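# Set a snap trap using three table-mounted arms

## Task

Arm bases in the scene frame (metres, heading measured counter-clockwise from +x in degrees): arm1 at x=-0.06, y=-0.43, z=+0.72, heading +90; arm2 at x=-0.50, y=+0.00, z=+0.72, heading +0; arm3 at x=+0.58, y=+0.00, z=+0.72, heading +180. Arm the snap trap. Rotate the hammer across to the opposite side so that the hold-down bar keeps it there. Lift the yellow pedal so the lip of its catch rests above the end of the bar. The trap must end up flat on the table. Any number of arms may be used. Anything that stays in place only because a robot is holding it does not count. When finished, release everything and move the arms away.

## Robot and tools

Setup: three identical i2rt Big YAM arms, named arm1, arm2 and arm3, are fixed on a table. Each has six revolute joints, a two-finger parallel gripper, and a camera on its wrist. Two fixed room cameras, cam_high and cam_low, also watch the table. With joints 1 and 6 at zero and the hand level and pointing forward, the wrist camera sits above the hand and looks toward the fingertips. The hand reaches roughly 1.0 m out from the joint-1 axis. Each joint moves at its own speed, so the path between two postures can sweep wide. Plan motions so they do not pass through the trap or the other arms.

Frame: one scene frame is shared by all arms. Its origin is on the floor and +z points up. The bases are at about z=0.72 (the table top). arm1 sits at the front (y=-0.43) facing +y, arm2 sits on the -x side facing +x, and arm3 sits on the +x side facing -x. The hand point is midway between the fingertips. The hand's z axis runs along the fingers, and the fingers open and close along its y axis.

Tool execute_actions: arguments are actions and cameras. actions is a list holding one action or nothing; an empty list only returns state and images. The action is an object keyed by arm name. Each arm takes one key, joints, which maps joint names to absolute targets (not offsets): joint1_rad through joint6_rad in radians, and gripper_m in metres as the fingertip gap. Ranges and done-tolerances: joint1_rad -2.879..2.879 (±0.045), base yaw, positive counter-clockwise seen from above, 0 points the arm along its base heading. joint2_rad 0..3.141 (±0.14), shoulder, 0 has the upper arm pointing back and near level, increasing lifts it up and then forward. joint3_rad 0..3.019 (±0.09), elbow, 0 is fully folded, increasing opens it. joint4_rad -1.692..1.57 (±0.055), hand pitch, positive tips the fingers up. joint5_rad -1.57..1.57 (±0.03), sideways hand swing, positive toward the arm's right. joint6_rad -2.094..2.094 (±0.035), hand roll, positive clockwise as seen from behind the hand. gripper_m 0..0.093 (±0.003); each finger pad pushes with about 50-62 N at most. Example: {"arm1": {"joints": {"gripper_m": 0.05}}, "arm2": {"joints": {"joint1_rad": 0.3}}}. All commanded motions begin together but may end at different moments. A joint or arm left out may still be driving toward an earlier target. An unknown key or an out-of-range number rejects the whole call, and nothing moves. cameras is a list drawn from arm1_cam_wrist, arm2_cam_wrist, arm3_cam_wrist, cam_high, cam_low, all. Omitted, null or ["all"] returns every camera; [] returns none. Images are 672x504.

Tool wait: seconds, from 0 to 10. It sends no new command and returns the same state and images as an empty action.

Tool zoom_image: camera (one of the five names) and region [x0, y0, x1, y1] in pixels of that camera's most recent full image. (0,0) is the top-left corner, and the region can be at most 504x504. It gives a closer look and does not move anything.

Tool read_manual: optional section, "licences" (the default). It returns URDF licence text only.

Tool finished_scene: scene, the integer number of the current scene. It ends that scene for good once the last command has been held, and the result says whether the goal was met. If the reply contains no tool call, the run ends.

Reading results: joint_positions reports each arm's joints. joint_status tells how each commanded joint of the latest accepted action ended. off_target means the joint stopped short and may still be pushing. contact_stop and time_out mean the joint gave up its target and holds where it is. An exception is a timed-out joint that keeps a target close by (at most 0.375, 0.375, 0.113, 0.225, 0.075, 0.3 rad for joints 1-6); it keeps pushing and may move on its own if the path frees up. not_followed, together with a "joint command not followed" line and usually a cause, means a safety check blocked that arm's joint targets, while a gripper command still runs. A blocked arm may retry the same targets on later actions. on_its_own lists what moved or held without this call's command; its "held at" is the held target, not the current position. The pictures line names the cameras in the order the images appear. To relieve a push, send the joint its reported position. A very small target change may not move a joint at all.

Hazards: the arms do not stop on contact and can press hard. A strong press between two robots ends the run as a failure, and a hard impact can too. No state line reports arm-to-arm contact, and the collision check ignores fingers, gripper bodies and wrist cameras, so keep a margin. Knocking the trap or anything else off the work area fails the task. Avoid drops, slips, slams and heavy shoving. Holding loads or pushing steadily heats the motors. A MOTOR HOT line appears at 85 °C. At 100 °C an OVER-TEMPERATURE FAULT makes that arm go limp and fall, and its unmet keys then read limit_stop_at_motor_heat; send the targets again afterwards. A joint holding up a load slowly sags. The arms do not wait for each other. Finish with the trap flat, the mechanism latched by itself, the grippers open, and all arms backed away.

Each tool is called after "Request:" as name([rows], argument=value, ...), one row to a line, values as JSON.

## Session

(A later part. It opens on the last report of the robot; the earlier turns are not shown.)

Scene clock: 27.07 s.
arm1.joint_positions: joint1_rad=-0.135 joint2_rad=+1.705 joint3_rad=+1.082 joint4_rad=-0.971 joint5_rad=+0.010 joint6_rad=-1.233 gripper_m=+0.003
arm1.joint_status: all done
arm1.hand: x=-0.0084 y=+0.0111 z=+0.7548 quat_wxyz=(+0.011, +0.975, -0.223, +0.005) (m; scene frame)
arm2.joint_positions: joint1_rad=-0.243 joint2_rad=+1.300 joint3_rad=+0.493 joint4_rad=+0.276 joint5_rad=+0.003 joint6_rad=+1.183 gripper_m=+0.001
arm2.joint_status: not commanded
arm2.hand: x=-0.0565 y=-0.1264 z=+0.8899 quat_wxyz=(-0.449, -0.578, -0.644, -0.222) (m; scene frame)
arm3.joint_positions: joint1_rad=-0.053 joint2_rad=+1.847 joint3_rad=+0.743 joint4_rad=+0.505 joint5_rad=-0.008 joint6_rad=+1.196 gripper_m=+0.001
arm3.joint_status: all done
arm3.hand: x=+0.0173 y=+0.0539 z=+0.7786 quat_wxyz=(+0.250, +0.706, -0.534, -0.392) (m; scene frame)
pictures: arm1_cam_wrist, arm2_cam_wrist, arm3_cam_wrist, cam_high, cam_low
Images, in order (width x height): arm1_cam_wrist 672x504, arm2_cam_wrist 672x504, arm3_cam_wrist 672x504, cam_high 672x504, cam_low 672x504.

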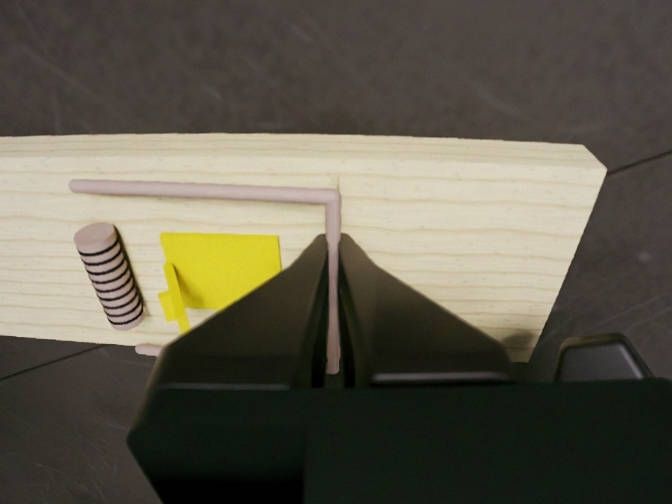

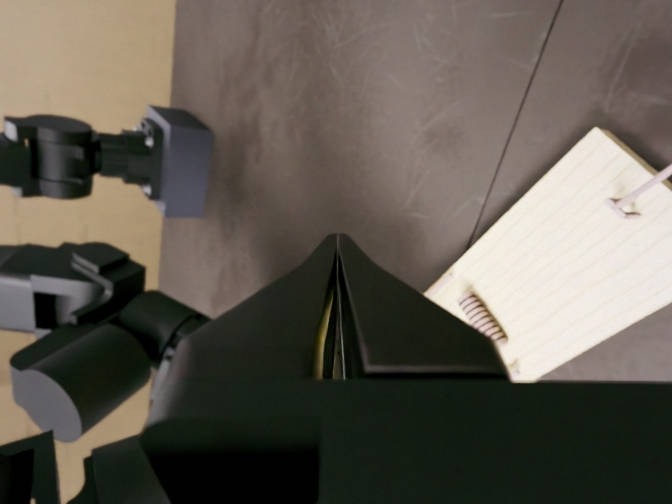

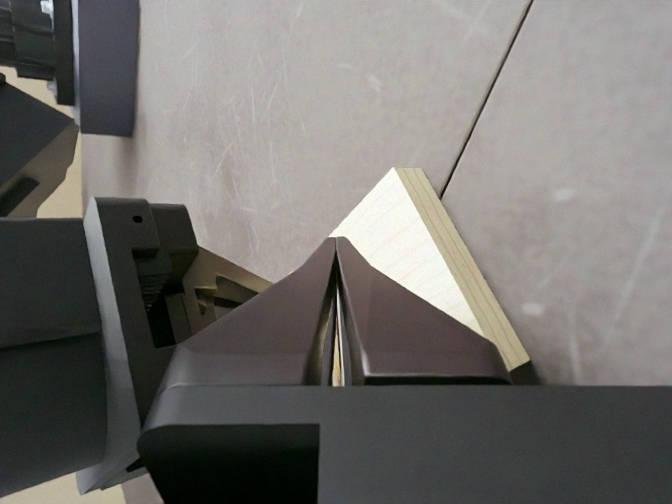

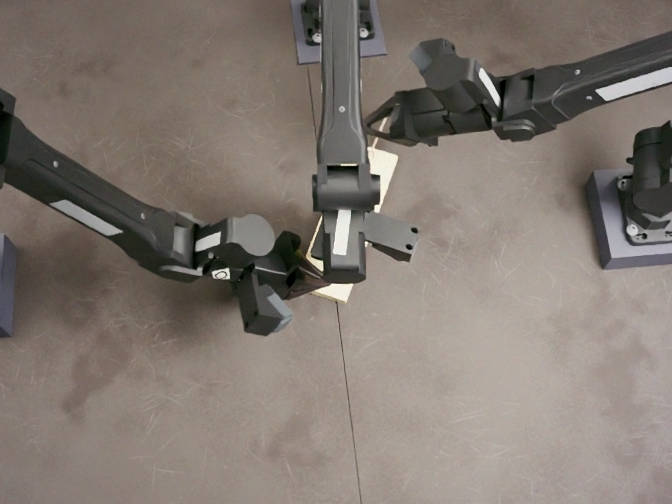

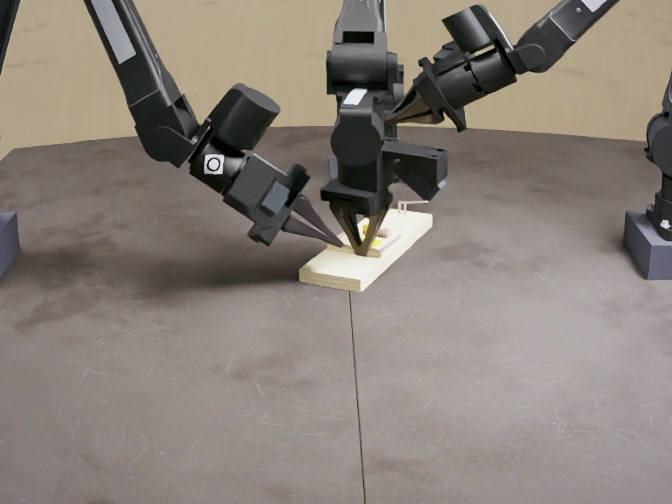

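Request:
execute_actions([
  {"arm2":{"joints":{"joint1_rad":-0.295,"joint2_rad":1.63,"joint3_rad":0.352,"joint4_rad":0.77}},"arm3":{"joints":{"joint2_rad":1.99}}},
], cameras=[])

Request:
execute_actions([
  {"arm2":{"joints":{"joint2_rad":1.72}}},
], cameras=["arm2_cam_wrist","cam_high","cam_low"])

Scene clock: 28.70 s.
arm1.joint_positions: joint1_rad=-0.135 joint2_rad=+1.705 joint3_rad=+1.082 joint4_rad=-0.971 joint5_rad=+0.010 joint6_rad=-1.233 gripper_m=+0.003
arm1.joint_status: not commanded
arm1.hand: x=-0.0084 y=+0.0111 z=+0.7548 quat_wxyz=(+0.011, +0.975, -0.222, +0.005) (m; scene frame)
arm2.joint_positions: joint1_rad=-0.290 joint2_rad=+1.633 joint3_rad=+0.336 joint4_rad=+0.746 joint5_rad=+0.003 joint6_rad=+1.184 gripper_m=+0.001
arm2.joint_status: all done
arm2.hand: x=-0.0962 y=-0.1350 z=+0.7841 quat_wxyz=(-0.446, -0.597, -0.634, -0.208) (m; scene frame)
arm3.joint_positions: joint1_rad=-0.053 joint2_rad=+1.919 joint3_rad=+0.746 joint4_rad=+0.526 joint5_rad=-0.009 joint6_rad=+1.199 gripper_m=+0.001
arm3.joint_status: all done
arm3.hand: x=+0.0238 y=+0.0529 z=+0.7451 quat_wxyz=(+0.239, +0.714, -0.541, -0.373) (m; scene frame)
pictures: none
No camera images: the call's "cameras" was empty. Leave "cameras" out to get every camera's image.

Scene clock: 29.40 s.
arm1.joint_positions: joint1_rad=-0.135 joint2_rad=+1.705 joint3_rad=+1.082 joint4_rad=-0.971 joint5_rad=+0.010 joint6_rad=-1.233 gripper_m=+0.003
arm1.joint_status: not commanded
arm1.hand: x=-0.0084 y=+0.0111 z=+0.7548 quat_wxyz=(+0.011, +0.975, -0.222, +0.005) (m; scene frame)
arm2.joint_positions: joint1_rad=-0.290 joint2_rad=+1.723 joint3_rad=+0.336 joint4_rad=+0.751 joint5_rad=+0.003 joint6_rad=+1.184 gripper_m=+0.001
arm2.joint_status: all done
arm2.hand: x=-0.1073 y=-0.1310 z=+0.7487 quat_wxyz=(-0.411, -0.611, -0.649, -0.192) (m; scene frame)
arm3.joint_positions: joint1_rad=-0.053 joint2_rad=+1.919 joint3_rad=+0.746 joint4_rad=+0.526 joint5_rad=-0.009 joint6_rad=+1.199 gripper_m=+0.001
arm3.joint_status: not commanded
arm3.hand: x=+0.0238 y=+0.0529 z=+0.7451 quat_wxyz=(+0.239, +0.714, -0.541, -0.373) (m; scene frame)
pictures: arm2_cam_wrist, cam_high, cam_low
Images, in order (width x height): arm2_cam_wrist 672x504, cam_high 672x504, cam_low 672x504.

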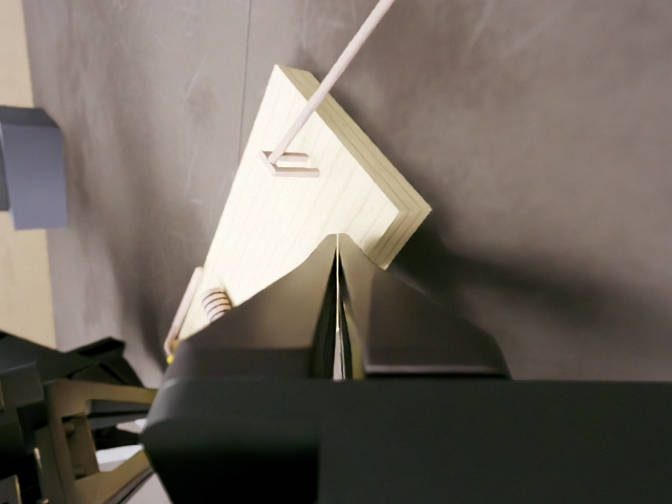

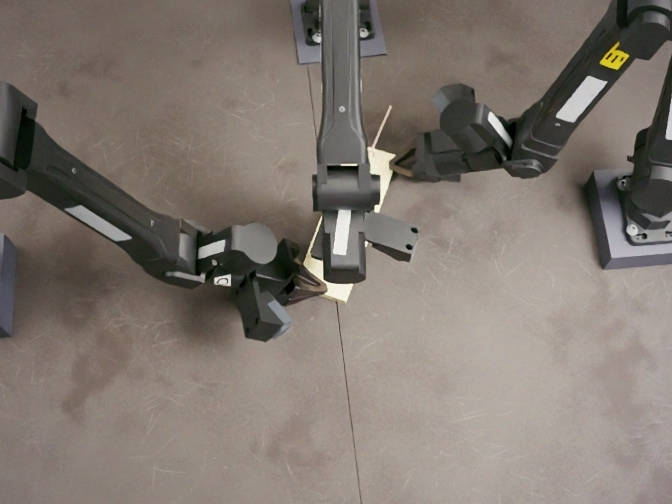

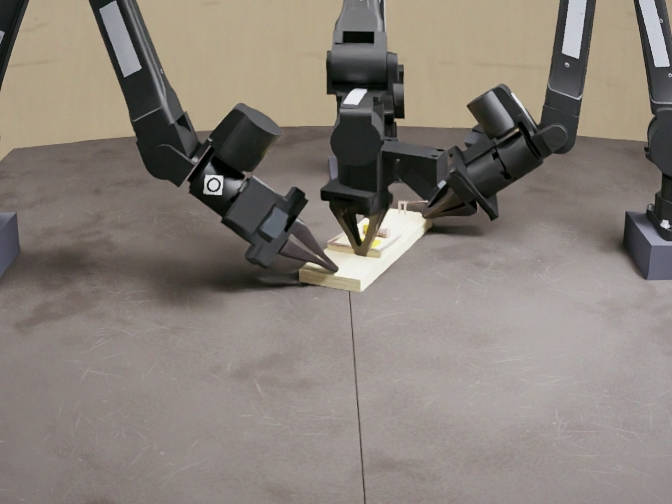

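Request:
execute_actions([
  {"arm2":{"joints":{"joint3_rad":0.395}}},
], cameras=[])

Request:
execute_actions([
  {"arm2":{"joints":{"joint2_rad":1.84}}},
], cameras=["arm2_cam_wrist"])

Request:
execute_actions([
  {"arm1":{"joints":{"joint1_rad":-0.13,"joint2_rad":1.58,"joint3_rad":1.10,"joint4_rad":-1.04}}},
], cameras=["cam_low"])

Scene clock: 30.40 s.
arm1.joint_positions: joint1_rad=-0.135 joint2_rad=+1.705 joint3_rad=+1.082 joint4_rad=-0.971 joint5_rad=+0.010 joint6_rad=-1.233 gripper_m=+0.003
arm1.joint_status: not commanded
arm1.hand: x=-0.0084 y=+0.0111 z=+0.7548 quat_wxyz=(+0.011, +0.975, -0.222, +0.005) (m; scene frame)
arm2.joint_positions: joint1_rad=-0.290 joint2_rad=+1.723 joint3_rad=+0.379 joint4_rad=+0.751 joint5_rad=+0.003 joint6_rad=+1.184 gripper_m=+0.001
arm2.joint_status: all done
arm2.hand: x=-0.0862 y=-0.1381 z=+0.7610 quat_wxyz=(-0.429, -0.604, -0.641, -0.200) (m; scene frame)
arm3.joint_positions: joint1_rad=-0.053 joint2_rad=+1.919 joint3_rad=+0.746 joint4_rad=+0.526 joint5_rad=-0.009 joint6_rad=+1.199 gripper_m=+0.001
arm3.joint_status: not commanded
arm3.hand: x=+0.0238 y=+0.0529 z=+0.7451 quat_wxyz=(+0.239, +0.714, -0.541, -0.373) (m; scene frame)
pictures: none
No camera images: the call's "cameras" was empty. Leave "cameras" out to get every camera's image.

Scene clock: 31.10 s.
arm1.joint_positions: joint1_rad=-0.135 joint2_rad=+1.705 joint3_rad=+1.082 joint4_rad=-0.971 joint5_rad=+0.010 joint6_rad=-1.233 gripper_m=+0.003
arm1.joint_status: not commanded
arm1.hand: x=-0.0084 y=+0.0111 z=+0.7548 quat_wxyz=(+0.011, +0.975, -0.222, +0.005) (m; scene frame)
arm2.joint_positions: joint1_rad=-0.290 joint2_rad=+1.786 joint3_rad=+0.384 joint4_rad=+0.792 joint5_rad=+0.003 joint6_rad=+1.186 gripper_m=+0.001
arm2.joint_status: all done
arm2.hand: x=-0.0871 y=-0.1377 z=+0.7450 quat_wxyz=(-0.422, -0.607, -0.644, -0.198) (m; scene frame)
arm3.joint_positions: joint1_rad=-0.053 joint2_rad=+1.919 joint3_rad=+0.746 joint4_rad=+0.526 joint5_rad=-0.009 joint6_rad=+1.199 gripper_m=+0.001
arm3.joint_status: not commanded
arm3.hand: x=+0.0238 y=+0.0529 z=+0.7451 quat_wxyz=(+0.239, +0.714, -0.541, -0.373) (m; scene frame)
pictures: arm2_cam_wrist
Images, in order (width x height): arm2_cam_wrist 672x504.

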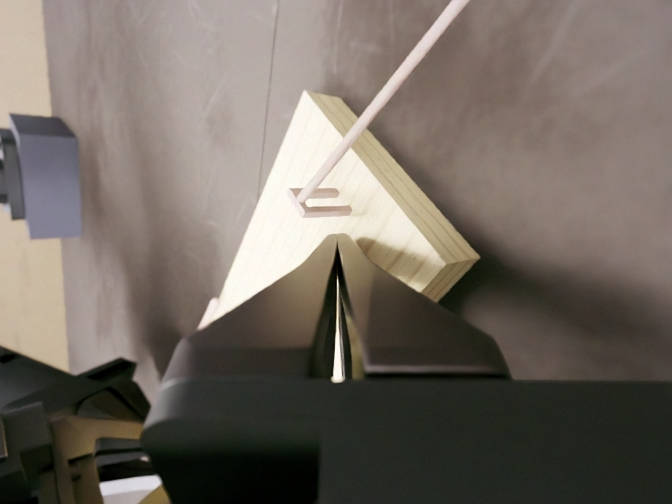

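Scene clock: 33.07 s.
arm1.joint_positions: joint1_rad=-0.133 joint2_rad=+1.690 joint3_rad=+1.082 joint4_rad=-0.982 joint5_rad=+0.010 joint6_rad=-1.244 gripper_m=+0.003
arm1.joint_status: joint4_rad time_out (moved -0.011 of -0.069); the others done
arm1.on_its_own: joint4_rad reads -0.982 and still pushes toward -1.040 since a time_out
arm1.hand: x=-0.0095 y=+0.0102 z=+0.7615 quat_wxyz=(+0.009, +0.976, -0.216, +0.004) (m; scene frame)
arm2.joint_positions: joint1_rad=-0.293 joint2_rad=+1.790 joint3_rad=+0.393 joint4_rad=+0.792 joint5_rad=+0.008 joint6_rad=+1.186 gripper_m=+0.001
arm2.joint_status: not commanded
arm2.hand: x=-0.0841 y=-0.1408 z=+0.7454 quat_wxyz=(-0.425, -0.608, -0.641, -0.196) (m; scene frame)
arm3.joint_positions: joint1_rad=-0.053 joint2_rad=+1.919 joint3_rad=+0.749 joint4_rad=+0.530 joint5_rad=-0.011 joint6_rad=+1.199 gripper_m=+0.001
arm3.joint_status: not commanded
arm3.hand: x=+0.0214 y=+0.0527 z=+0.7471 quat_wxyz=(+0.242, +0.713, -0.540, -0.376) (m; scene frame)
pictures: cam_low
Images, in order (width x height): cam_low 672x504.

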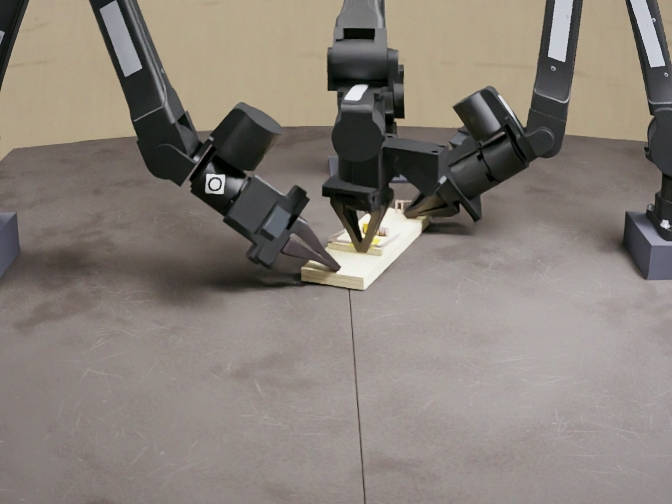

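Request:
execute_actions([
  {"arm1":{"joints":{"joint2_rad":1.62,"joint3_rad":1.16,"joint4_rad":-1.0}},"arm2":{"joints":{"joint2_rad":1.87}},"arm3":{"joints":{"joint2_rad":2.02}}},
], cameras=["cam_low","arm3_cam_wrist","arm1_cam_wrist"])

Request:
zoom_image(camera="cam_low", region=[290, 190, 450, 310])

Scene clock: 34.57 s.
arm1.joint_positions: joint1_rad=-0.133 joint2_rad=+1.693 joint3_rad=+1.082 joint4_rad=-0.981 joint5_rad=+0.010 joint6_rad=-1.250 gripper_m=+0.003
arm1.joint_status: all done
arm1.hand: x=-0.0095 y=+0.0101 z=+0.7602 quat_wxyz=(+0.010, +0.977, -0.213, +0.005) (m; scene frame)
arm2.joint_positions: joint1_rad=-0.294 joint2_rad=+1.801 joint3_rad=+0.396 joint4_rad=+0.806 joint5_rad=+0.009 joint6_rad=+1.186 gripper_m=+0.001
arm2.joint_status: all done
arm2.hand: x=-0.0830 y=-0.1418 z=+0.7444 quat_wxyz=(-0.427, -0.608, -0.640, -0.196) (m; scene frame)
arm3.joint_positions: joint1_rad=-0.053 joint2_rad=+1.926 joint3_rad=+0.751 joint4_rad=+0.533 joint5_rad=-0.011 joint6_rad=+1.199 gripper_m=+0.001
arm3.joint_status: all done
arm3.hand: x=+0.0210 y=+0.0527 z=+0.7446 quat_wxyz=(+0.242, +0.714, -0.540, -0.375) (m; scene frame)
pictures: arm1_cam_wrist, arm3_cam_wrist, cam_low
Images, in order (width x height): arm1_cam_wrist 672x504, arm3_cam_wrist 672x504, cam_low 672x504.

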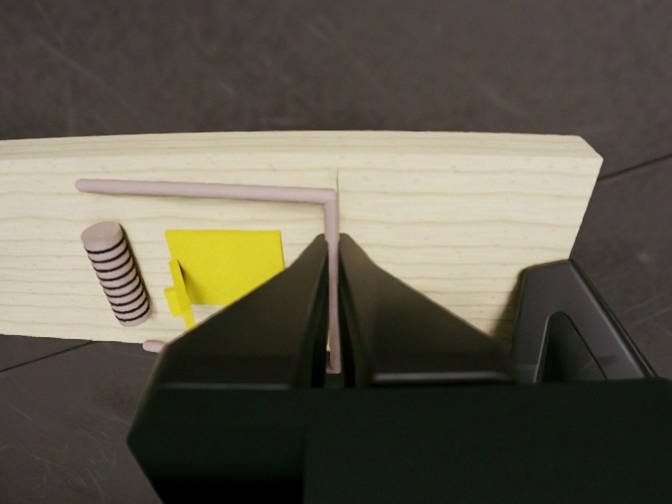

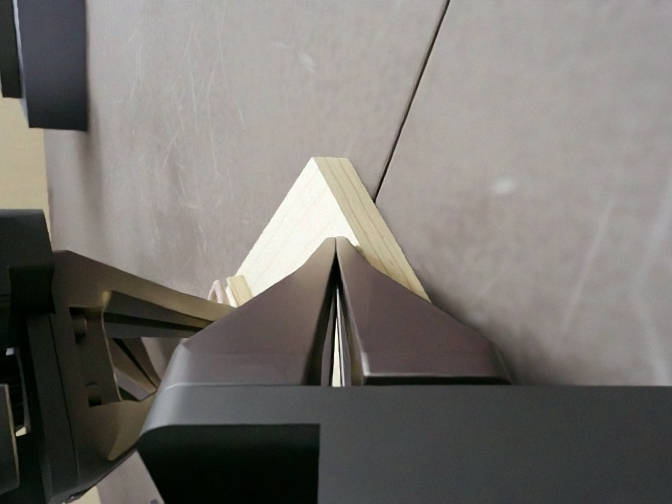

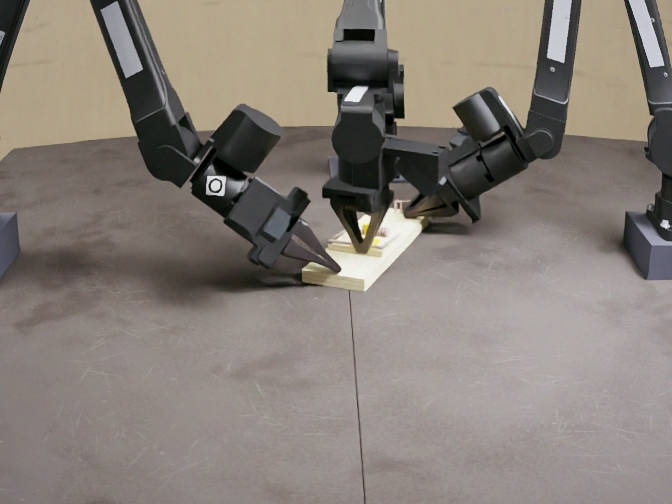

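Region (290, 190, 450, 310) of cam_low's 672x504 image, scaled by 3.150, with more detail than that image has; it fills the top 378 rows of this view, and the rest is white.

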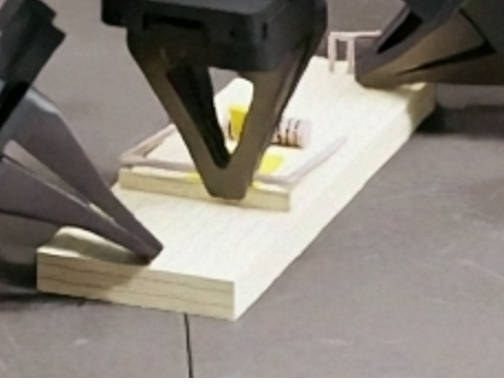

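Slightly lifted; the joints are compliant, so more offset is needed.

Request:
execute_actions([
  {"arm1":{"joints":{"joint2_rad":1.50,"joint3_rad":1.2,"joint4_rad":-1.02}}},
], cameras=["cam_low"])

Request:
zoom_image(camera="cam_low", region=[290, 170, 450, 290])

Scene clock: 36.63 s.
arm1.joint_positions: joint1_rad=-0.127 joint2_rad=+1.589 joint3_rad=+1.083 joint4_rad=-1.047 joint5_rad=+0.006 joint6_rad=-1.261 gripper_m=+0.003
arm1.joint_status: joint3_rad time_out (moved +0.001 of +0.118); the others done
arm1.on_its_own: joint3_rad reads +1.083 and still pushes toward +1.195 since a time_out
arm1.hand: x=-0.0139 y=+0.0023 z=+0.8038 quat_wxyz=(-0.009, +0.979, -0.205, +0.001) (m; scene frame)
arm2.joint_positions: joint1_rad=-0.285 joint2_rad=+1.810 joint3_rad=+0.409 joint4_rad=+0.806 joint5_rad=-0.014 joint6_rad=+1.189 gripper_m=+0.001
arm2.joint_status: not commanded
arm2.hand: x=-0.0754 y=-0.1363 z=+0.7445 quat_wxyz=(-0.424, -0.601, -0.645, -0.209) (m; scene frame)
arm3.joint_positions: joint1_rad=-0.066 joint2_rad=+1.927 joint3_rad=+0.754 joint4_rad=+0.533 joint5_rad=-0.002 joint6_rad=+1.199 gripper_m=+0.001
arm3.joint_status: not commanded
arm3.hand: x=+0.0210 y=+0.0619 z=+0.7447 quat_wxyz=(+0.236, +0.709, -0.546, -0.379) (m; scene frame)
pictures: cam_low
Images, in order (width x height): cam_low 672x504.

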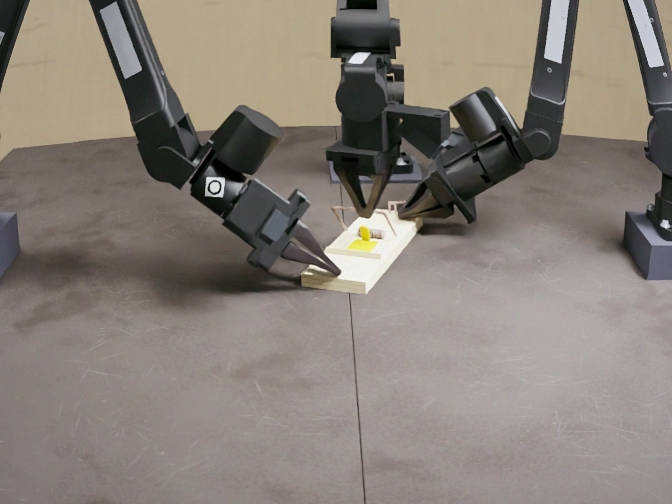

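Region (290, 170, 450, 290) of cam_low's 672x504 image, scaled by 3.150, with more detail than that image has; it fills the top 378 rows of this view, and the rest is white.

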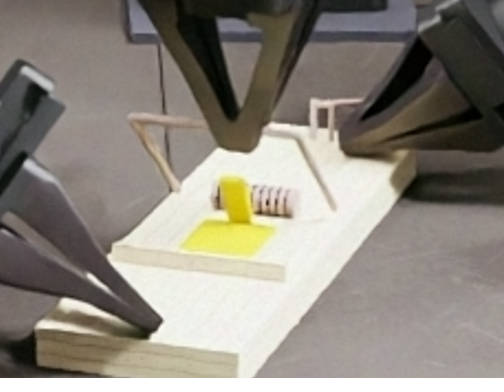

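Request:
execute_actions([
  {"arm1":{"joints":{"joint1_rad":-0.095,"joint2_rad":1.43,"joint3_rad":1.08,"joint4_rad":-1.13,"joint6_rad":-1.22}}},
], cameras=[])

Request:
execute_actions([
  {"arm1":{"joints":{"joint1_rad":-0.065,"joint2_rad":1.39,"joint3_rad":0.97,"joint4_rad":-1.15,"joint6_rad":-1.19}}},
], cameras=["cam_low","cam_high"])

Scene clock: 38.83 s.
arm1.joint_positions: joint1_rad=-0.105 joint2_rad=+1.522 joint3_rad=+1.049 joint4_rad=-1.099 joint5_rad=+0.017 joint6_rad=-1.259 gripper_m=+0.003
arm1.joint_status: joint6_rad time_out (moved +0.002 of +0.041); the others done
arm1.on_its_own: joint6_rad reads -1.259 and still pushes toward -1.220 since a time_out
arm1.hand: x=-0.0232 y=-0.0206 z=+0.8194 quat_wxyz=(-0.001, +0.981, -0.195, +0.007) (m; scene frame)
arm2.joint_positions: joint1_rad=-0.285 joint2_rad=+1.810 joint3_rad=+0.410 joint4_rad=+0.806 joint5_rad=-0.005 joint6_rad=+1.189 gripper_m=+0.001
arm2.joint_status: not commanded
arm2.hand: x=-0.0753 y=-0.1379 z=+0.7446 quat_wxyz=(-0.426, -0.602, -0.643, -0.205) (m; scene frame)
arm3.joint_positions: joint1_rad=-0.066 joint2_rad=+1.929 joint3_rad=+0.757 joint4_rad=+0.534 joint5_rad=-0.006 joint6_rad=+1.199 gripper_m=+0.001
arm3.joint_status: not commanded
arm3.hand: x=+0.0195 y=+0.0611 z=+0.7447 quat_wxyz=(+0.238, +0.709, -0.545, -0.379) (m; scene frame)
pictures: none
No camera images: the call's "cameras" was empty. Leave "cameras" out to get every camera's image.

not run: a stop came earlier in this reply.

Request:
execute_actions([
  {"arm1":{"joints":{"joint1_rad":-0.065,"joint2_rad":1.36,"joint3_rad":0.97,"joint4_rad":-1.15,"joint6_rad":-1.24}}},
], cameras=["cam_low","cam_high"])

Scene clock: 41.00 s.
arm1.joint_positions: joint1_rad=-0.081 joint2_rad=+1.430 joint3_rad=+0.967 joint4_rad=-1.099 joint5_rad=+0.021 joint6_rad=-1.259 gripper_m=+0.003
arm1.joint_status: all done
arm1.hand: x=-0.0341 y=-0.0513 z=+0.8254 quat_wxyz=(-0.005, +0.983, -0.183, +0.009) (m; scene frame)
arm2.joint_positions: joint1_rad=-0.300 joint2_rad=+1.812 joint3_rad=+0.413 joint4_rad=+0.806 joint5_rad=+0.013 joint6_rad=+1.189 gripper_m=+0.001
arm2.joint_status: not commanded
arm2.hand: x=-0.0773 y=-0.1473 z=+0.7446 quat_wxyz=(-0.431, -0.610, -0.636, -0.195) (m; scene frame)
arm3.joint_positions: joint1_rad=-0.052 joint2_rad=+1.932 joint3_rad=+0.762 joint4_rad=+0.534 joint5_rad=-0.015 joint6_rad=+1.199 gripper_m=+0.001
arm3.joint_status: not commanded
arm3.hand: x=+0.0166 y=+0.0519 z=+0.7449 quat_wxyz=(+0.244, +0.714, -0.539, -0.376) (m; scene frame)
pictures: cam_high, cam_low
Images, in order (width x height): cam_high 672x504, cam_low 672x504.

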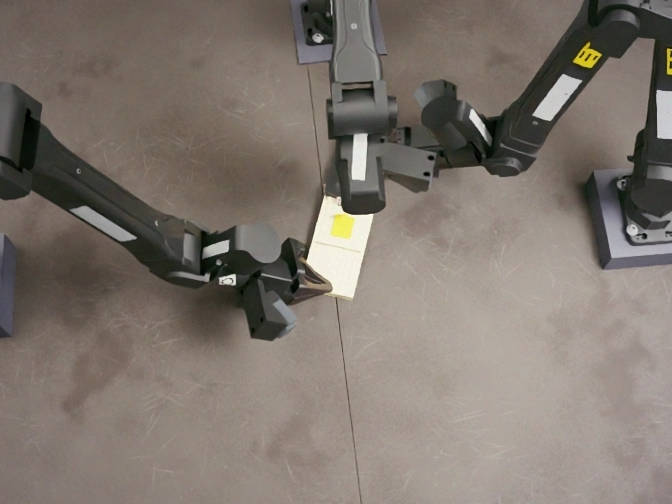

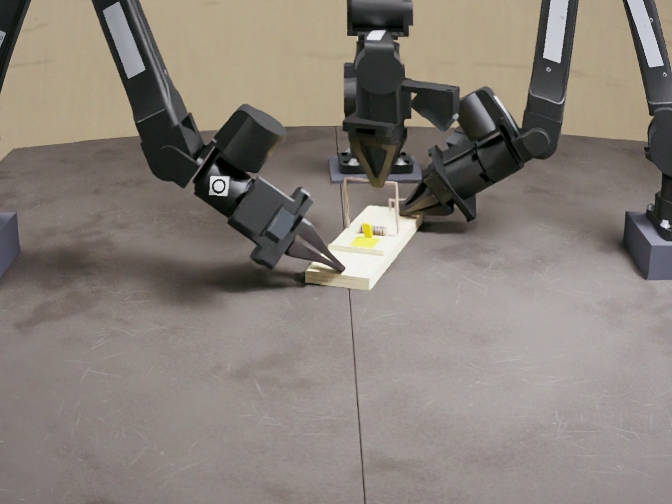

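Request:
execute_actions([
  {"arm1":{"joints":{"joint1_rad":-0.045,"joint2_rad":1.28,"joint3_rad":0.81,"joint4_rad":-1.13}}},
], cameras=["cam_low","cam_high","arm2_cam_wrist"])

Scene clock: 42.00 s.
arm1.joint_positions: joint1_rad=-0.059 joint2_rad=+1.314 joint3_rad=+0.845 joint4_rad=-1.074 joint5_rad=+0.021 joint6_rad=-1.259 gripper_m=+0.003
arm1.joint_status: joint4_rad off_target (ended at -1.074, target -1.130); the others done
arm1.hand: x=-0.0437 y=-0.0913 z=+0.8230 quat_wxyz=(-0.016, +0.985, -0.173, +0.007) (m; scene frame)
arm2.joint_positions: joint1_rad=-0.305 joint2_rad=+1.816 joint3_rad=+0.420 joint4_rad=+0.806 joint5_rad=+0.019 joint6_rad=+1.189 gripper_m=+0.001
arm2.joint_status: not commanded
arm2.hand: x=-0.0757 y=-0.1513 z=+0.7447 quat_wxyz=(-0.434, -0.612, -0.633, -0.192) (m; scene frame)
arm3.joint_positions: joint1_rad=-0.040 joint2_rad=+1.932 joint3_rad=+0.762 joint4_rad=+0.534 joint5_rad=-0.023 joint6_rad=+1.199 gripper_m=+0.001
arm3.joint_status: not commanded
arm3.hand: x=+0.0160 y=+0.0439 z=+0.7450 quat_wxyz=(+0.249, +0.718, -0.533, -0.372) (m; scene frame)
pictures: arm2_cam_wrist, cam_high, cam_low
Images, in order (width x height): arm2_cam_wrist 672x504, cam_high 672x504, cam_low 672x504.

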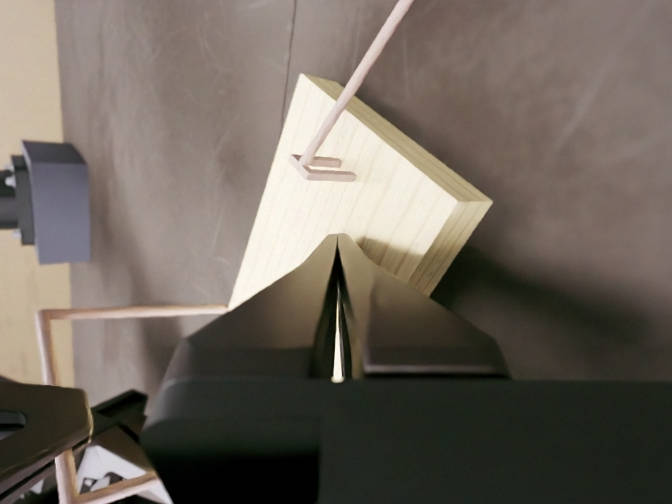

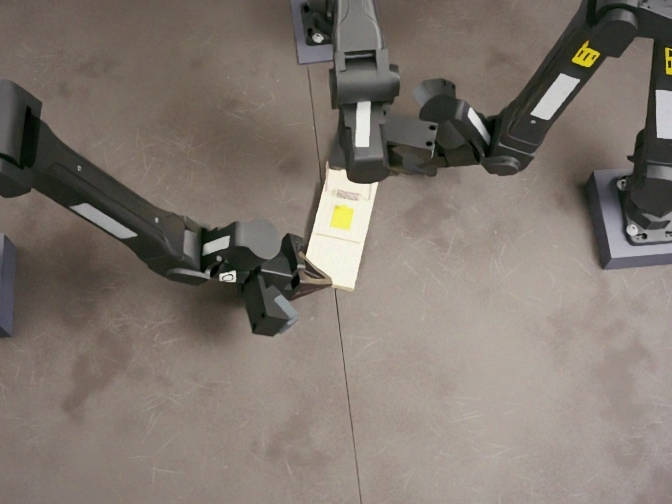

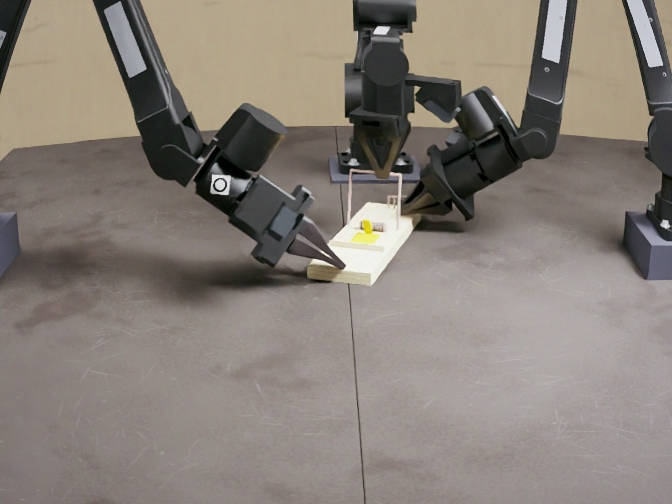

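Request:
execute_actions([
  {"arm1":{"joints":{"joint2_rad":1.33,"joint3_rad":0.74}},"arm2":{"joints":{"joint2_rad":1.70,"joint3_rad":0.2}}},
], cameras=["cam_low","cam_high","arm2_cam_wrist"])

Scene clock: 43.17 s.
arm1.joint_positions: joint1_rad=-0.053 joint2_rad=+1.298 joint3_rad=+0.814 joint4_rad=-1.073 joint5_rad=+0.014 joint6_rad=-1.259 gripper_m=+0.003
arm1.joint_status: all done
arm1.hand: x=-0.0476 y=-0.1037 z=+0.8172 quat_wxyz=(-0.008, +0.985, -0.170, +0.004) (m; scene frame)
arm2.joint_positions: joint1_rad=-0.305 joint2_rad=+1.700 joint3_rad=+0.198 joint4_rad=+0.788 joint5_rad=+0.006 joint6_rad=+1.190 gripper_m=+0.001
arm2.joint_status: all done
arm2.hand: x=-0.1692 y=-0.1162 z=+0.7309 quat_wxyz=(-0.381, -0.629, -0.654, -0.175) (m; scene frame)
arm3.joint_positions: joint1_rad=-0.040 joint2_rad=+1.933 joint3_rad=+0.762 joint4_rad=+0.534 joint5_rad=-0.023 joint6_rad=+1.199 gripper_m=+0.001
arm3.joint_status: not commanded
arm3.hand: x=+0.0160 y=+0.0439 z=+0.7448 quat_wxyz=(+0.249, +0.718, -0.533, -0.372) (m; scene frame)
pictures: arm2_cam_wrist, cam_high, cam_low
Images, in order (width x height): arm2_cam_wrist 672x504, cam_high 672x504, cam_low 672x504.

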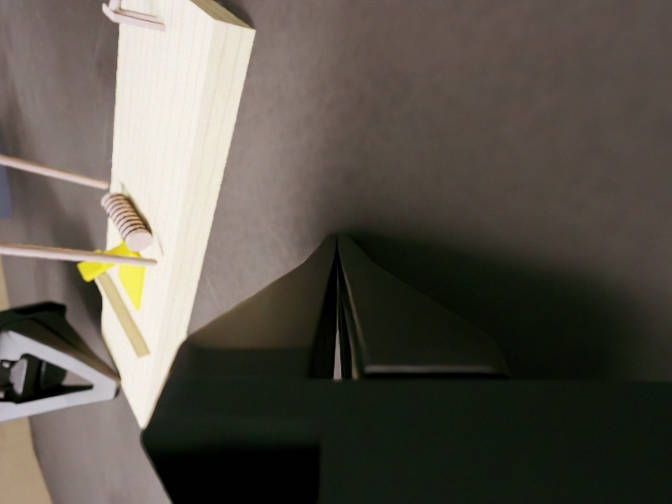

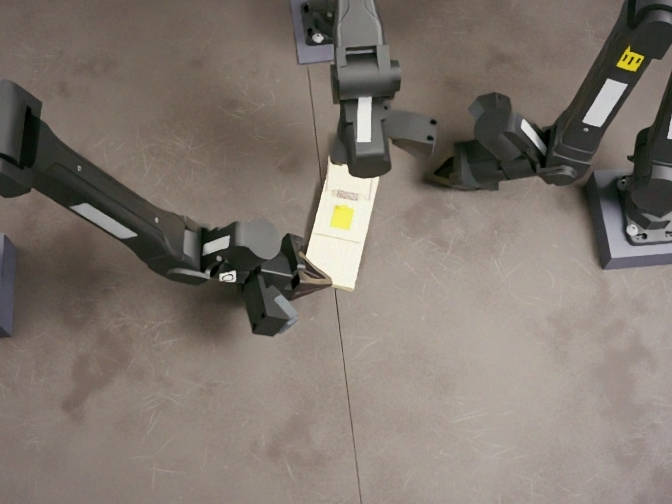

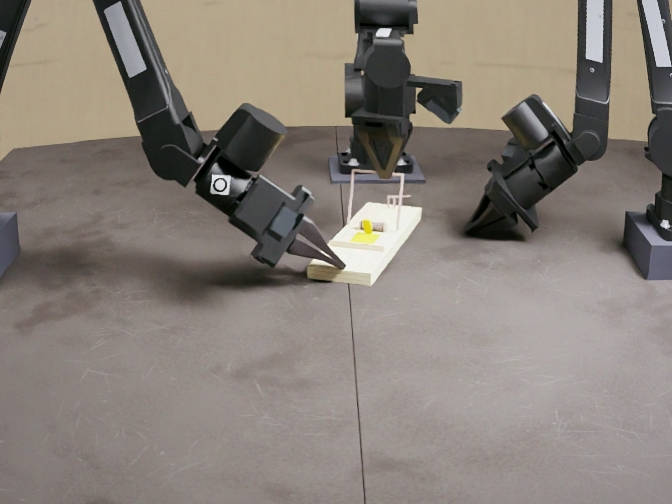

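Request:
execute_actions([
  {"arm1":{"joints":{"joint1_rad":-0.025,"joint2_rad":1.30,"joint3_rad":0.65,"joint4_rad":-1.06}},"arm2":{"joints":{"joint2_rad":1.5,"joint3_rad":0.1}}},
], cameras=["cam_low","arm2_cam_wrist"])

Request:
execute_actions([
  {"arm1":{"joints":{"joint1_rad":-0.01,"joint2_rad":1.36,"joint3_rad":0.60,"joint4_rad":-0.97}}},
], cameras=["cam_low","arm2_cam_wrist","arm1_cam_wrist"])

Scene clock: 44.30 s.
arm1.joint_positions: joint1_rad=-0.029 joint2_rad=+1.258 joint3_rad=+0.720 joint4_rad=-1.025 joint5_rad=+0.009 joint6_rad=-1.253 gripper_m=+0.003
arm1.joint_status: all done
arm1.hand: x=-0.0562 y=-0.1300 z=+0.7974 quat_wxyz=(-0.005, +0.987, -0.161, +0.003) (m; scene frame)
arm2.joint_positions: joint1_rad=-0.305 joint2_rad=+1.503 joint3_rad=+0.091 joint4_rad=+0.778 joint5_rad=+0.006 joint6_rad=+1.190 gripper_m=+0.001
arm2.joint_status: all done
arm2.hand: x=-0.1957 y=-0.1073 z=+0.7656 quat_wxyz=(-0.414, -0.617, -0.642, -0.190) (m; scene frame)
arm3.joint_positions: joint1_rad=-0.040 joint2_rad=+1.934 joint3_rad=+0.764 joint4_rad=+0.534 joint5_rad=-0.023 joint6_rad=+1.199 gripper_m=+0.001
arm3.joint_status: not commanded
arm3.hand: x=+0.0154 y=+0.0438 z=+0.7449 quat_wxyz=(+0.250, +0.718, -0.533, -0.372) (m; scene frame)
pictures: arm2_cam_wrist, cam_low
Images, in order (width x height): arm2_cam_wrist 672x504, cam_low 672x504.

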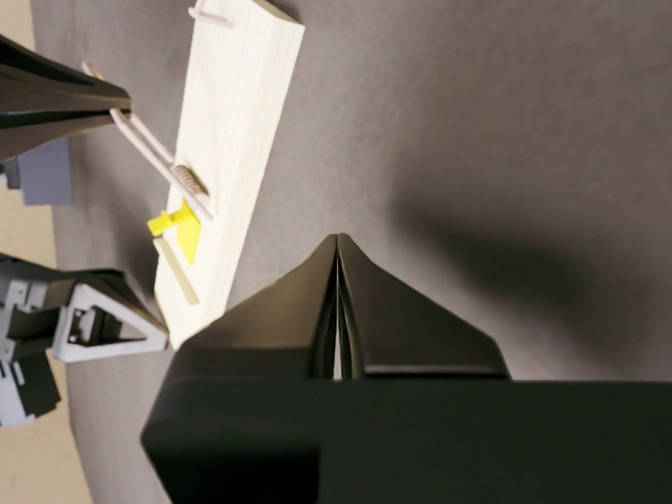

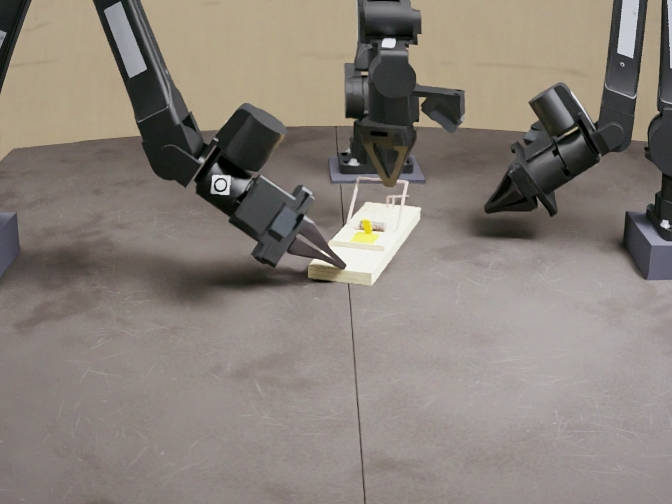

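Scene clock: 45.03 s.
arm1.joint_positions: joint1_rad=-0.013 joint2_rad=+1.312 joint3_rad=+0.662 joint4_rad=-0.960 joint5_rad=+0.004 joint6_rad=-1.247 gripper_m=+0.003
arm1.joint_status: all done
arm1.hand: x=-0.0619 y=-0.1448 z=+0.7644 quat_wxyz=(+0.019, +0.988, -0.156, +0.004) (m; scene frame)
arm2.joint_positions: joint1_rad=-0.305 joint2_rad=+1.503 joint3_rad=+0.091 joint4_rad=+0.778 joint5_rad=+0.006 joint6_rad=+1.190 gripper_m=+0.001
arm2.joint_status: not commanded
arm2.hand: x=-0.1957 y=-0.1073 z=+0.7656 quat_wxyz=(-0.414, -0.617, -0.642, -0.190) (m; scene frame)
arm3.joint_positions: joint1_rad=-0.040 joint2_rad=+1.934 joint3_rad=+0.764 joint4_rad=+0.534 joint5_rad=-0.023 joint6_rad=+1.199 gripper_m=+0.001
arm3.joint_status: not commanded
arm3.hand: x=+0.0154 y=+0.0438 z=+0.7449 quat_wxyz=(+0.250, +0.718, -0.533, -0.372) (m; scene frame)
pictures: arm1_cam_wrist, arm2_cam_wrist, cam_low
Images, in order (width x height): arm1_cam_wrist 672x504, arm2_cam_wrist 672x504, cam_low 672x504.

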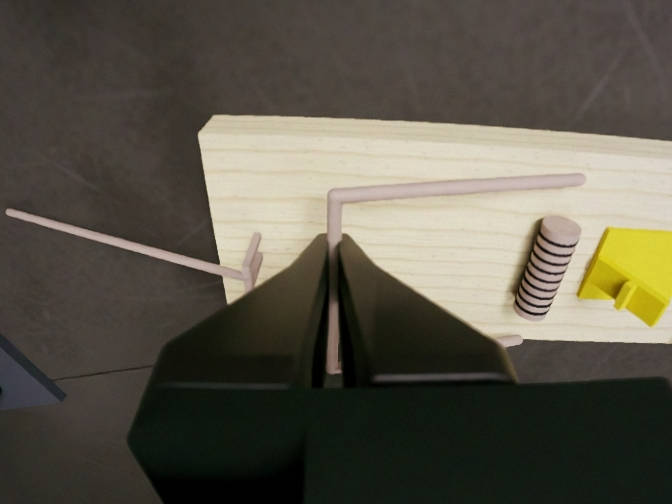

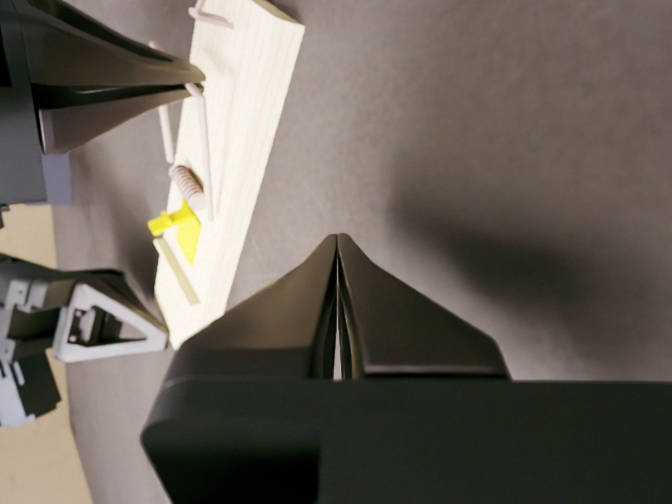

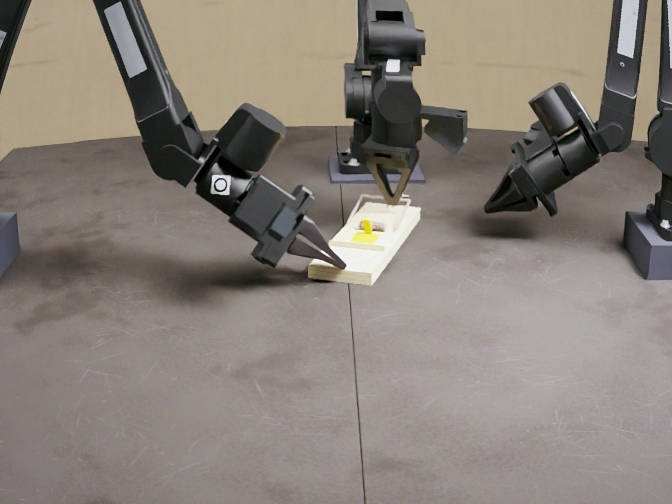

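Request:
execute_actions([
  {"arm1":{"joints":{"joint2_rad":1.41,"joint4_rad":-0.92}},"arm3":{"joints":{"joint2_rad":1.78,"joint3_rad":0.70,"joint4_rad":0.35}}},
], cameras=[])

Request:
execute_actions([
  {"arm3":{"joints":{"joint1_rad":0.255,"joint2_rad":1.80,"joint3_rad":0.80}}},
], cameras=[])

Request:
execute_actions([
  {"arm3":{"joints":{"joint2_rad":1.875,"joint3_rad":0.875}}},
])

Scene clock: 46.50 s.
arm1.joint_positions: joint1_rad=-0.012 joint2_rad=+1.354 joint3_rad=+0.653 joint4_rad=-0.929 joint5_rad=+0.002 joint6_rad=-1.246 gripper_m=+0.003
arm1.joint_status: all done
arm1.hand: x=-0.0626 y=-0.1461 z=+0.7503 quat_wxyz=(+0.029, +0.987, -0.156, +0.004) (m; scene frame)
arm2.joint_positions: joint1_rad=-0.305 joint2_rad=+1.503 joint3_rad=+0.091 joint4_rad=+0.778 joint5_rad=+0.006 joint6_rad=+1.190 gripper_m=+0.001
arm2.joint_status: not commanded
arm2.hand: x=-0.1957 y=-0.1073 z=+0.7656 quat_wxyz=(-0.414, -0.617, -0.642, -0.190) (m; scene frame)
arm3.joint_positions: joint1_rad=-0.054 joint2_rad=+1.798 joint3_rad=+0.698 joint4_rad=+0.355 joint5_rad=-0.011 joint6_rad=+1.199 gripper_m=+0.001
arm3.joint_status: all done
arm3.hand: x=+0.0552 y=+0.0502 z=+0.7595 quat_wxyz=(+0.217, +0.731, -0.554, -0.335) (m; scene frame)
pictures: none
No camera images: the call's "cameras" was empty. Leave "cameras" out to get every camera's image.

Scene clock: 47.70 s.
arm1.joint_positions: joint1_rad=-0.012 joint2_rad=+1.354 joint3_rad=+0.653 joint4_rad=-0.929 joint5_rad=+0.002 joint6_rad=-1.246 gripper_m=+0.003
arm1.joint_status: not commanded
arm1.hand: x=-0.0626 y=-0.1461 z=+0.7503 quat_wxyz=(+0.029, +0.987, -0.156, +0.004) (m; scene frame)
arm2.joint_positions: joint1_rad=-0.305 joint2_rad=+1.503 joint3_rad=+0.091 joint4_rad=+0.778 joint5_rad=+0.006 joint6_rad=+1.190 gripper_m=+0.001
arm2.joint_status: not commanded
arm2.hand: x=-0.1957 y=-0.1073 z=+0.7656 quat_wxyz=(-0.414, -0.617, -0.642, -0.190) (m; scene frame)
arm3.joint_positions: joint1_rad=+0.261 joint2_rad=+1.798 joint3_rad=+0.776 joint4_rad=+0.353 joint5_rad=-0.008 joint6_rad=+1.199 gripper_m=+0.001
arm3.joint_status: all done
arm3.hand: x=+0.0276 y=-0.1224 z=+0.7902 quat_wxyz=(+0.290, +0.793, -0.425, -0.325) (m; scene frame)
pictures: none
No camera images: the call's "cameras" was empty. Leave "cameras" out to get every camera's image.

Scene clock: 48.47 s.
arm1.joint_positions: joint1_rad=-0.012 joint2_rad=+1.354 joint3_rad=+0.653 joint4_rad=-0.929 joint5_rad=+0.002 joint6_rad=-1.246 gripper_m=+0.003
arm1.joint_status: not commanded
arm1.hand: x=-0.0626 y=-0.1461 z=+0.7503 quat_wxyz=(+0.029, +0.987, -0.156, +0.004) (m; scene frame)
arm2.joint_positions: joint1_rad=-0.305 joint2_rad=+1.503 joint3_rad=+0.091 joint4_rad=+0.778 joint5_rad=+0.006 joint6_rad=+1.190 gripper_m=+0.001
arm2.joint_status: not commanded
arm2.hand: x=-0.1957 y=-0.1073 z=+0.7656 quat_wxyz=(-0.414, -0.617, -0.642, -0.190) (m; scene frame)
arm3.joint_positions: joint1_rad=+0.261 joint2_rad=+1.856 joint3_rad=+0.837 joint4_rad=+0.353 joint5_rad=-0.008 joint6_rad=+1.199 gripper_m=+0.001
arm3.joint_status: all done
arm3.hand: x=+0.0067 y=-0.1271 z=+0.7817 quat_wxyz=(+0.290, +0.793, -0.425, -0.326) (m; scene frame)
pictures: arm1_cam_wrist, arm2_cam_wrist, arm3_cam_wrist, cam_high, cam_low
Images, in order (width x height): arm1_cam_wrist 672x504, arm2_cam_wrist 672x504, arm3_cam_wrist 672x504, cam_high 672x504, cam_low 672x504.

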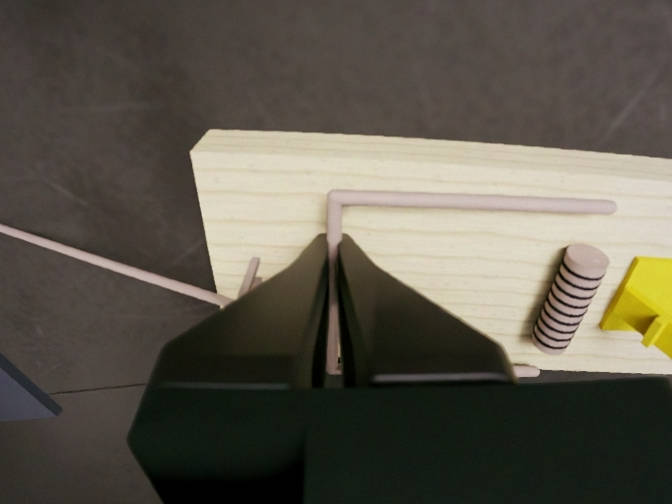

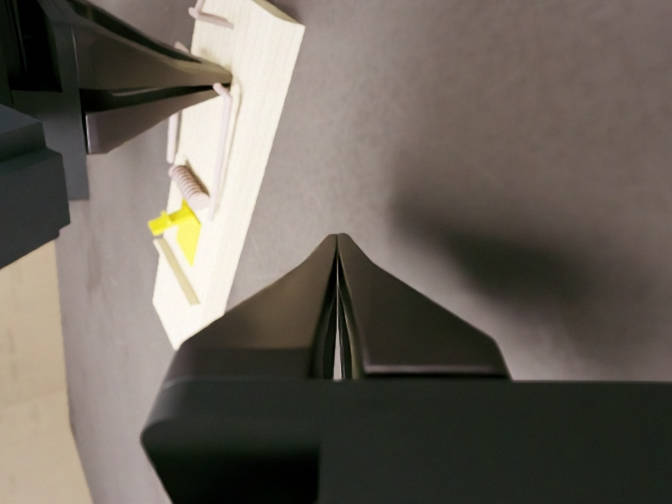

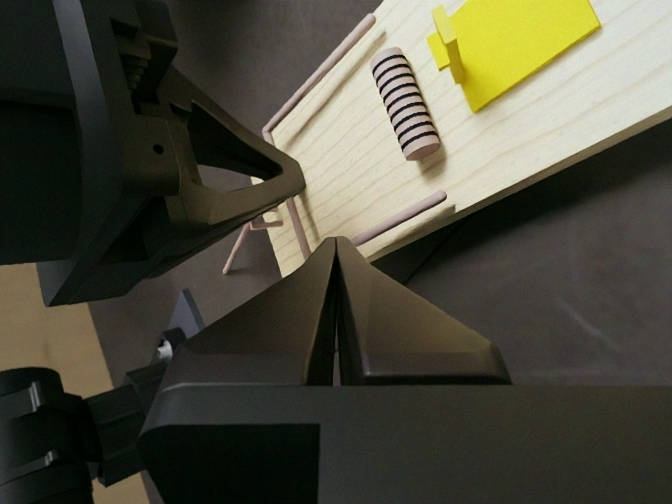

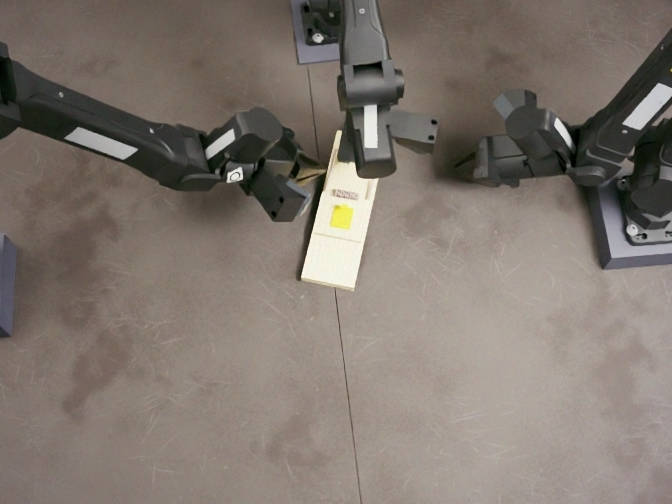

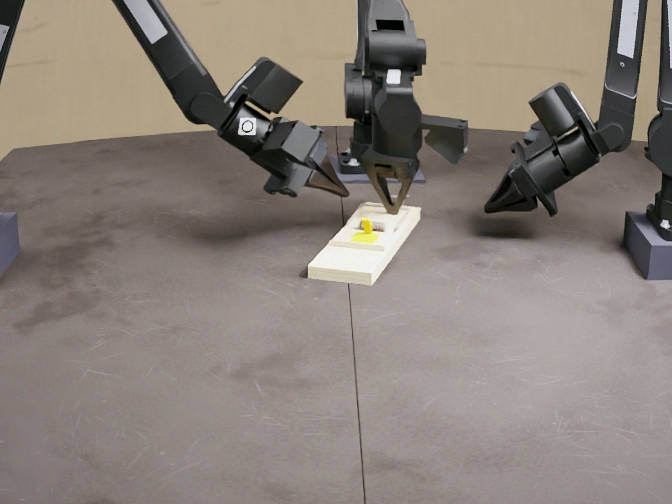

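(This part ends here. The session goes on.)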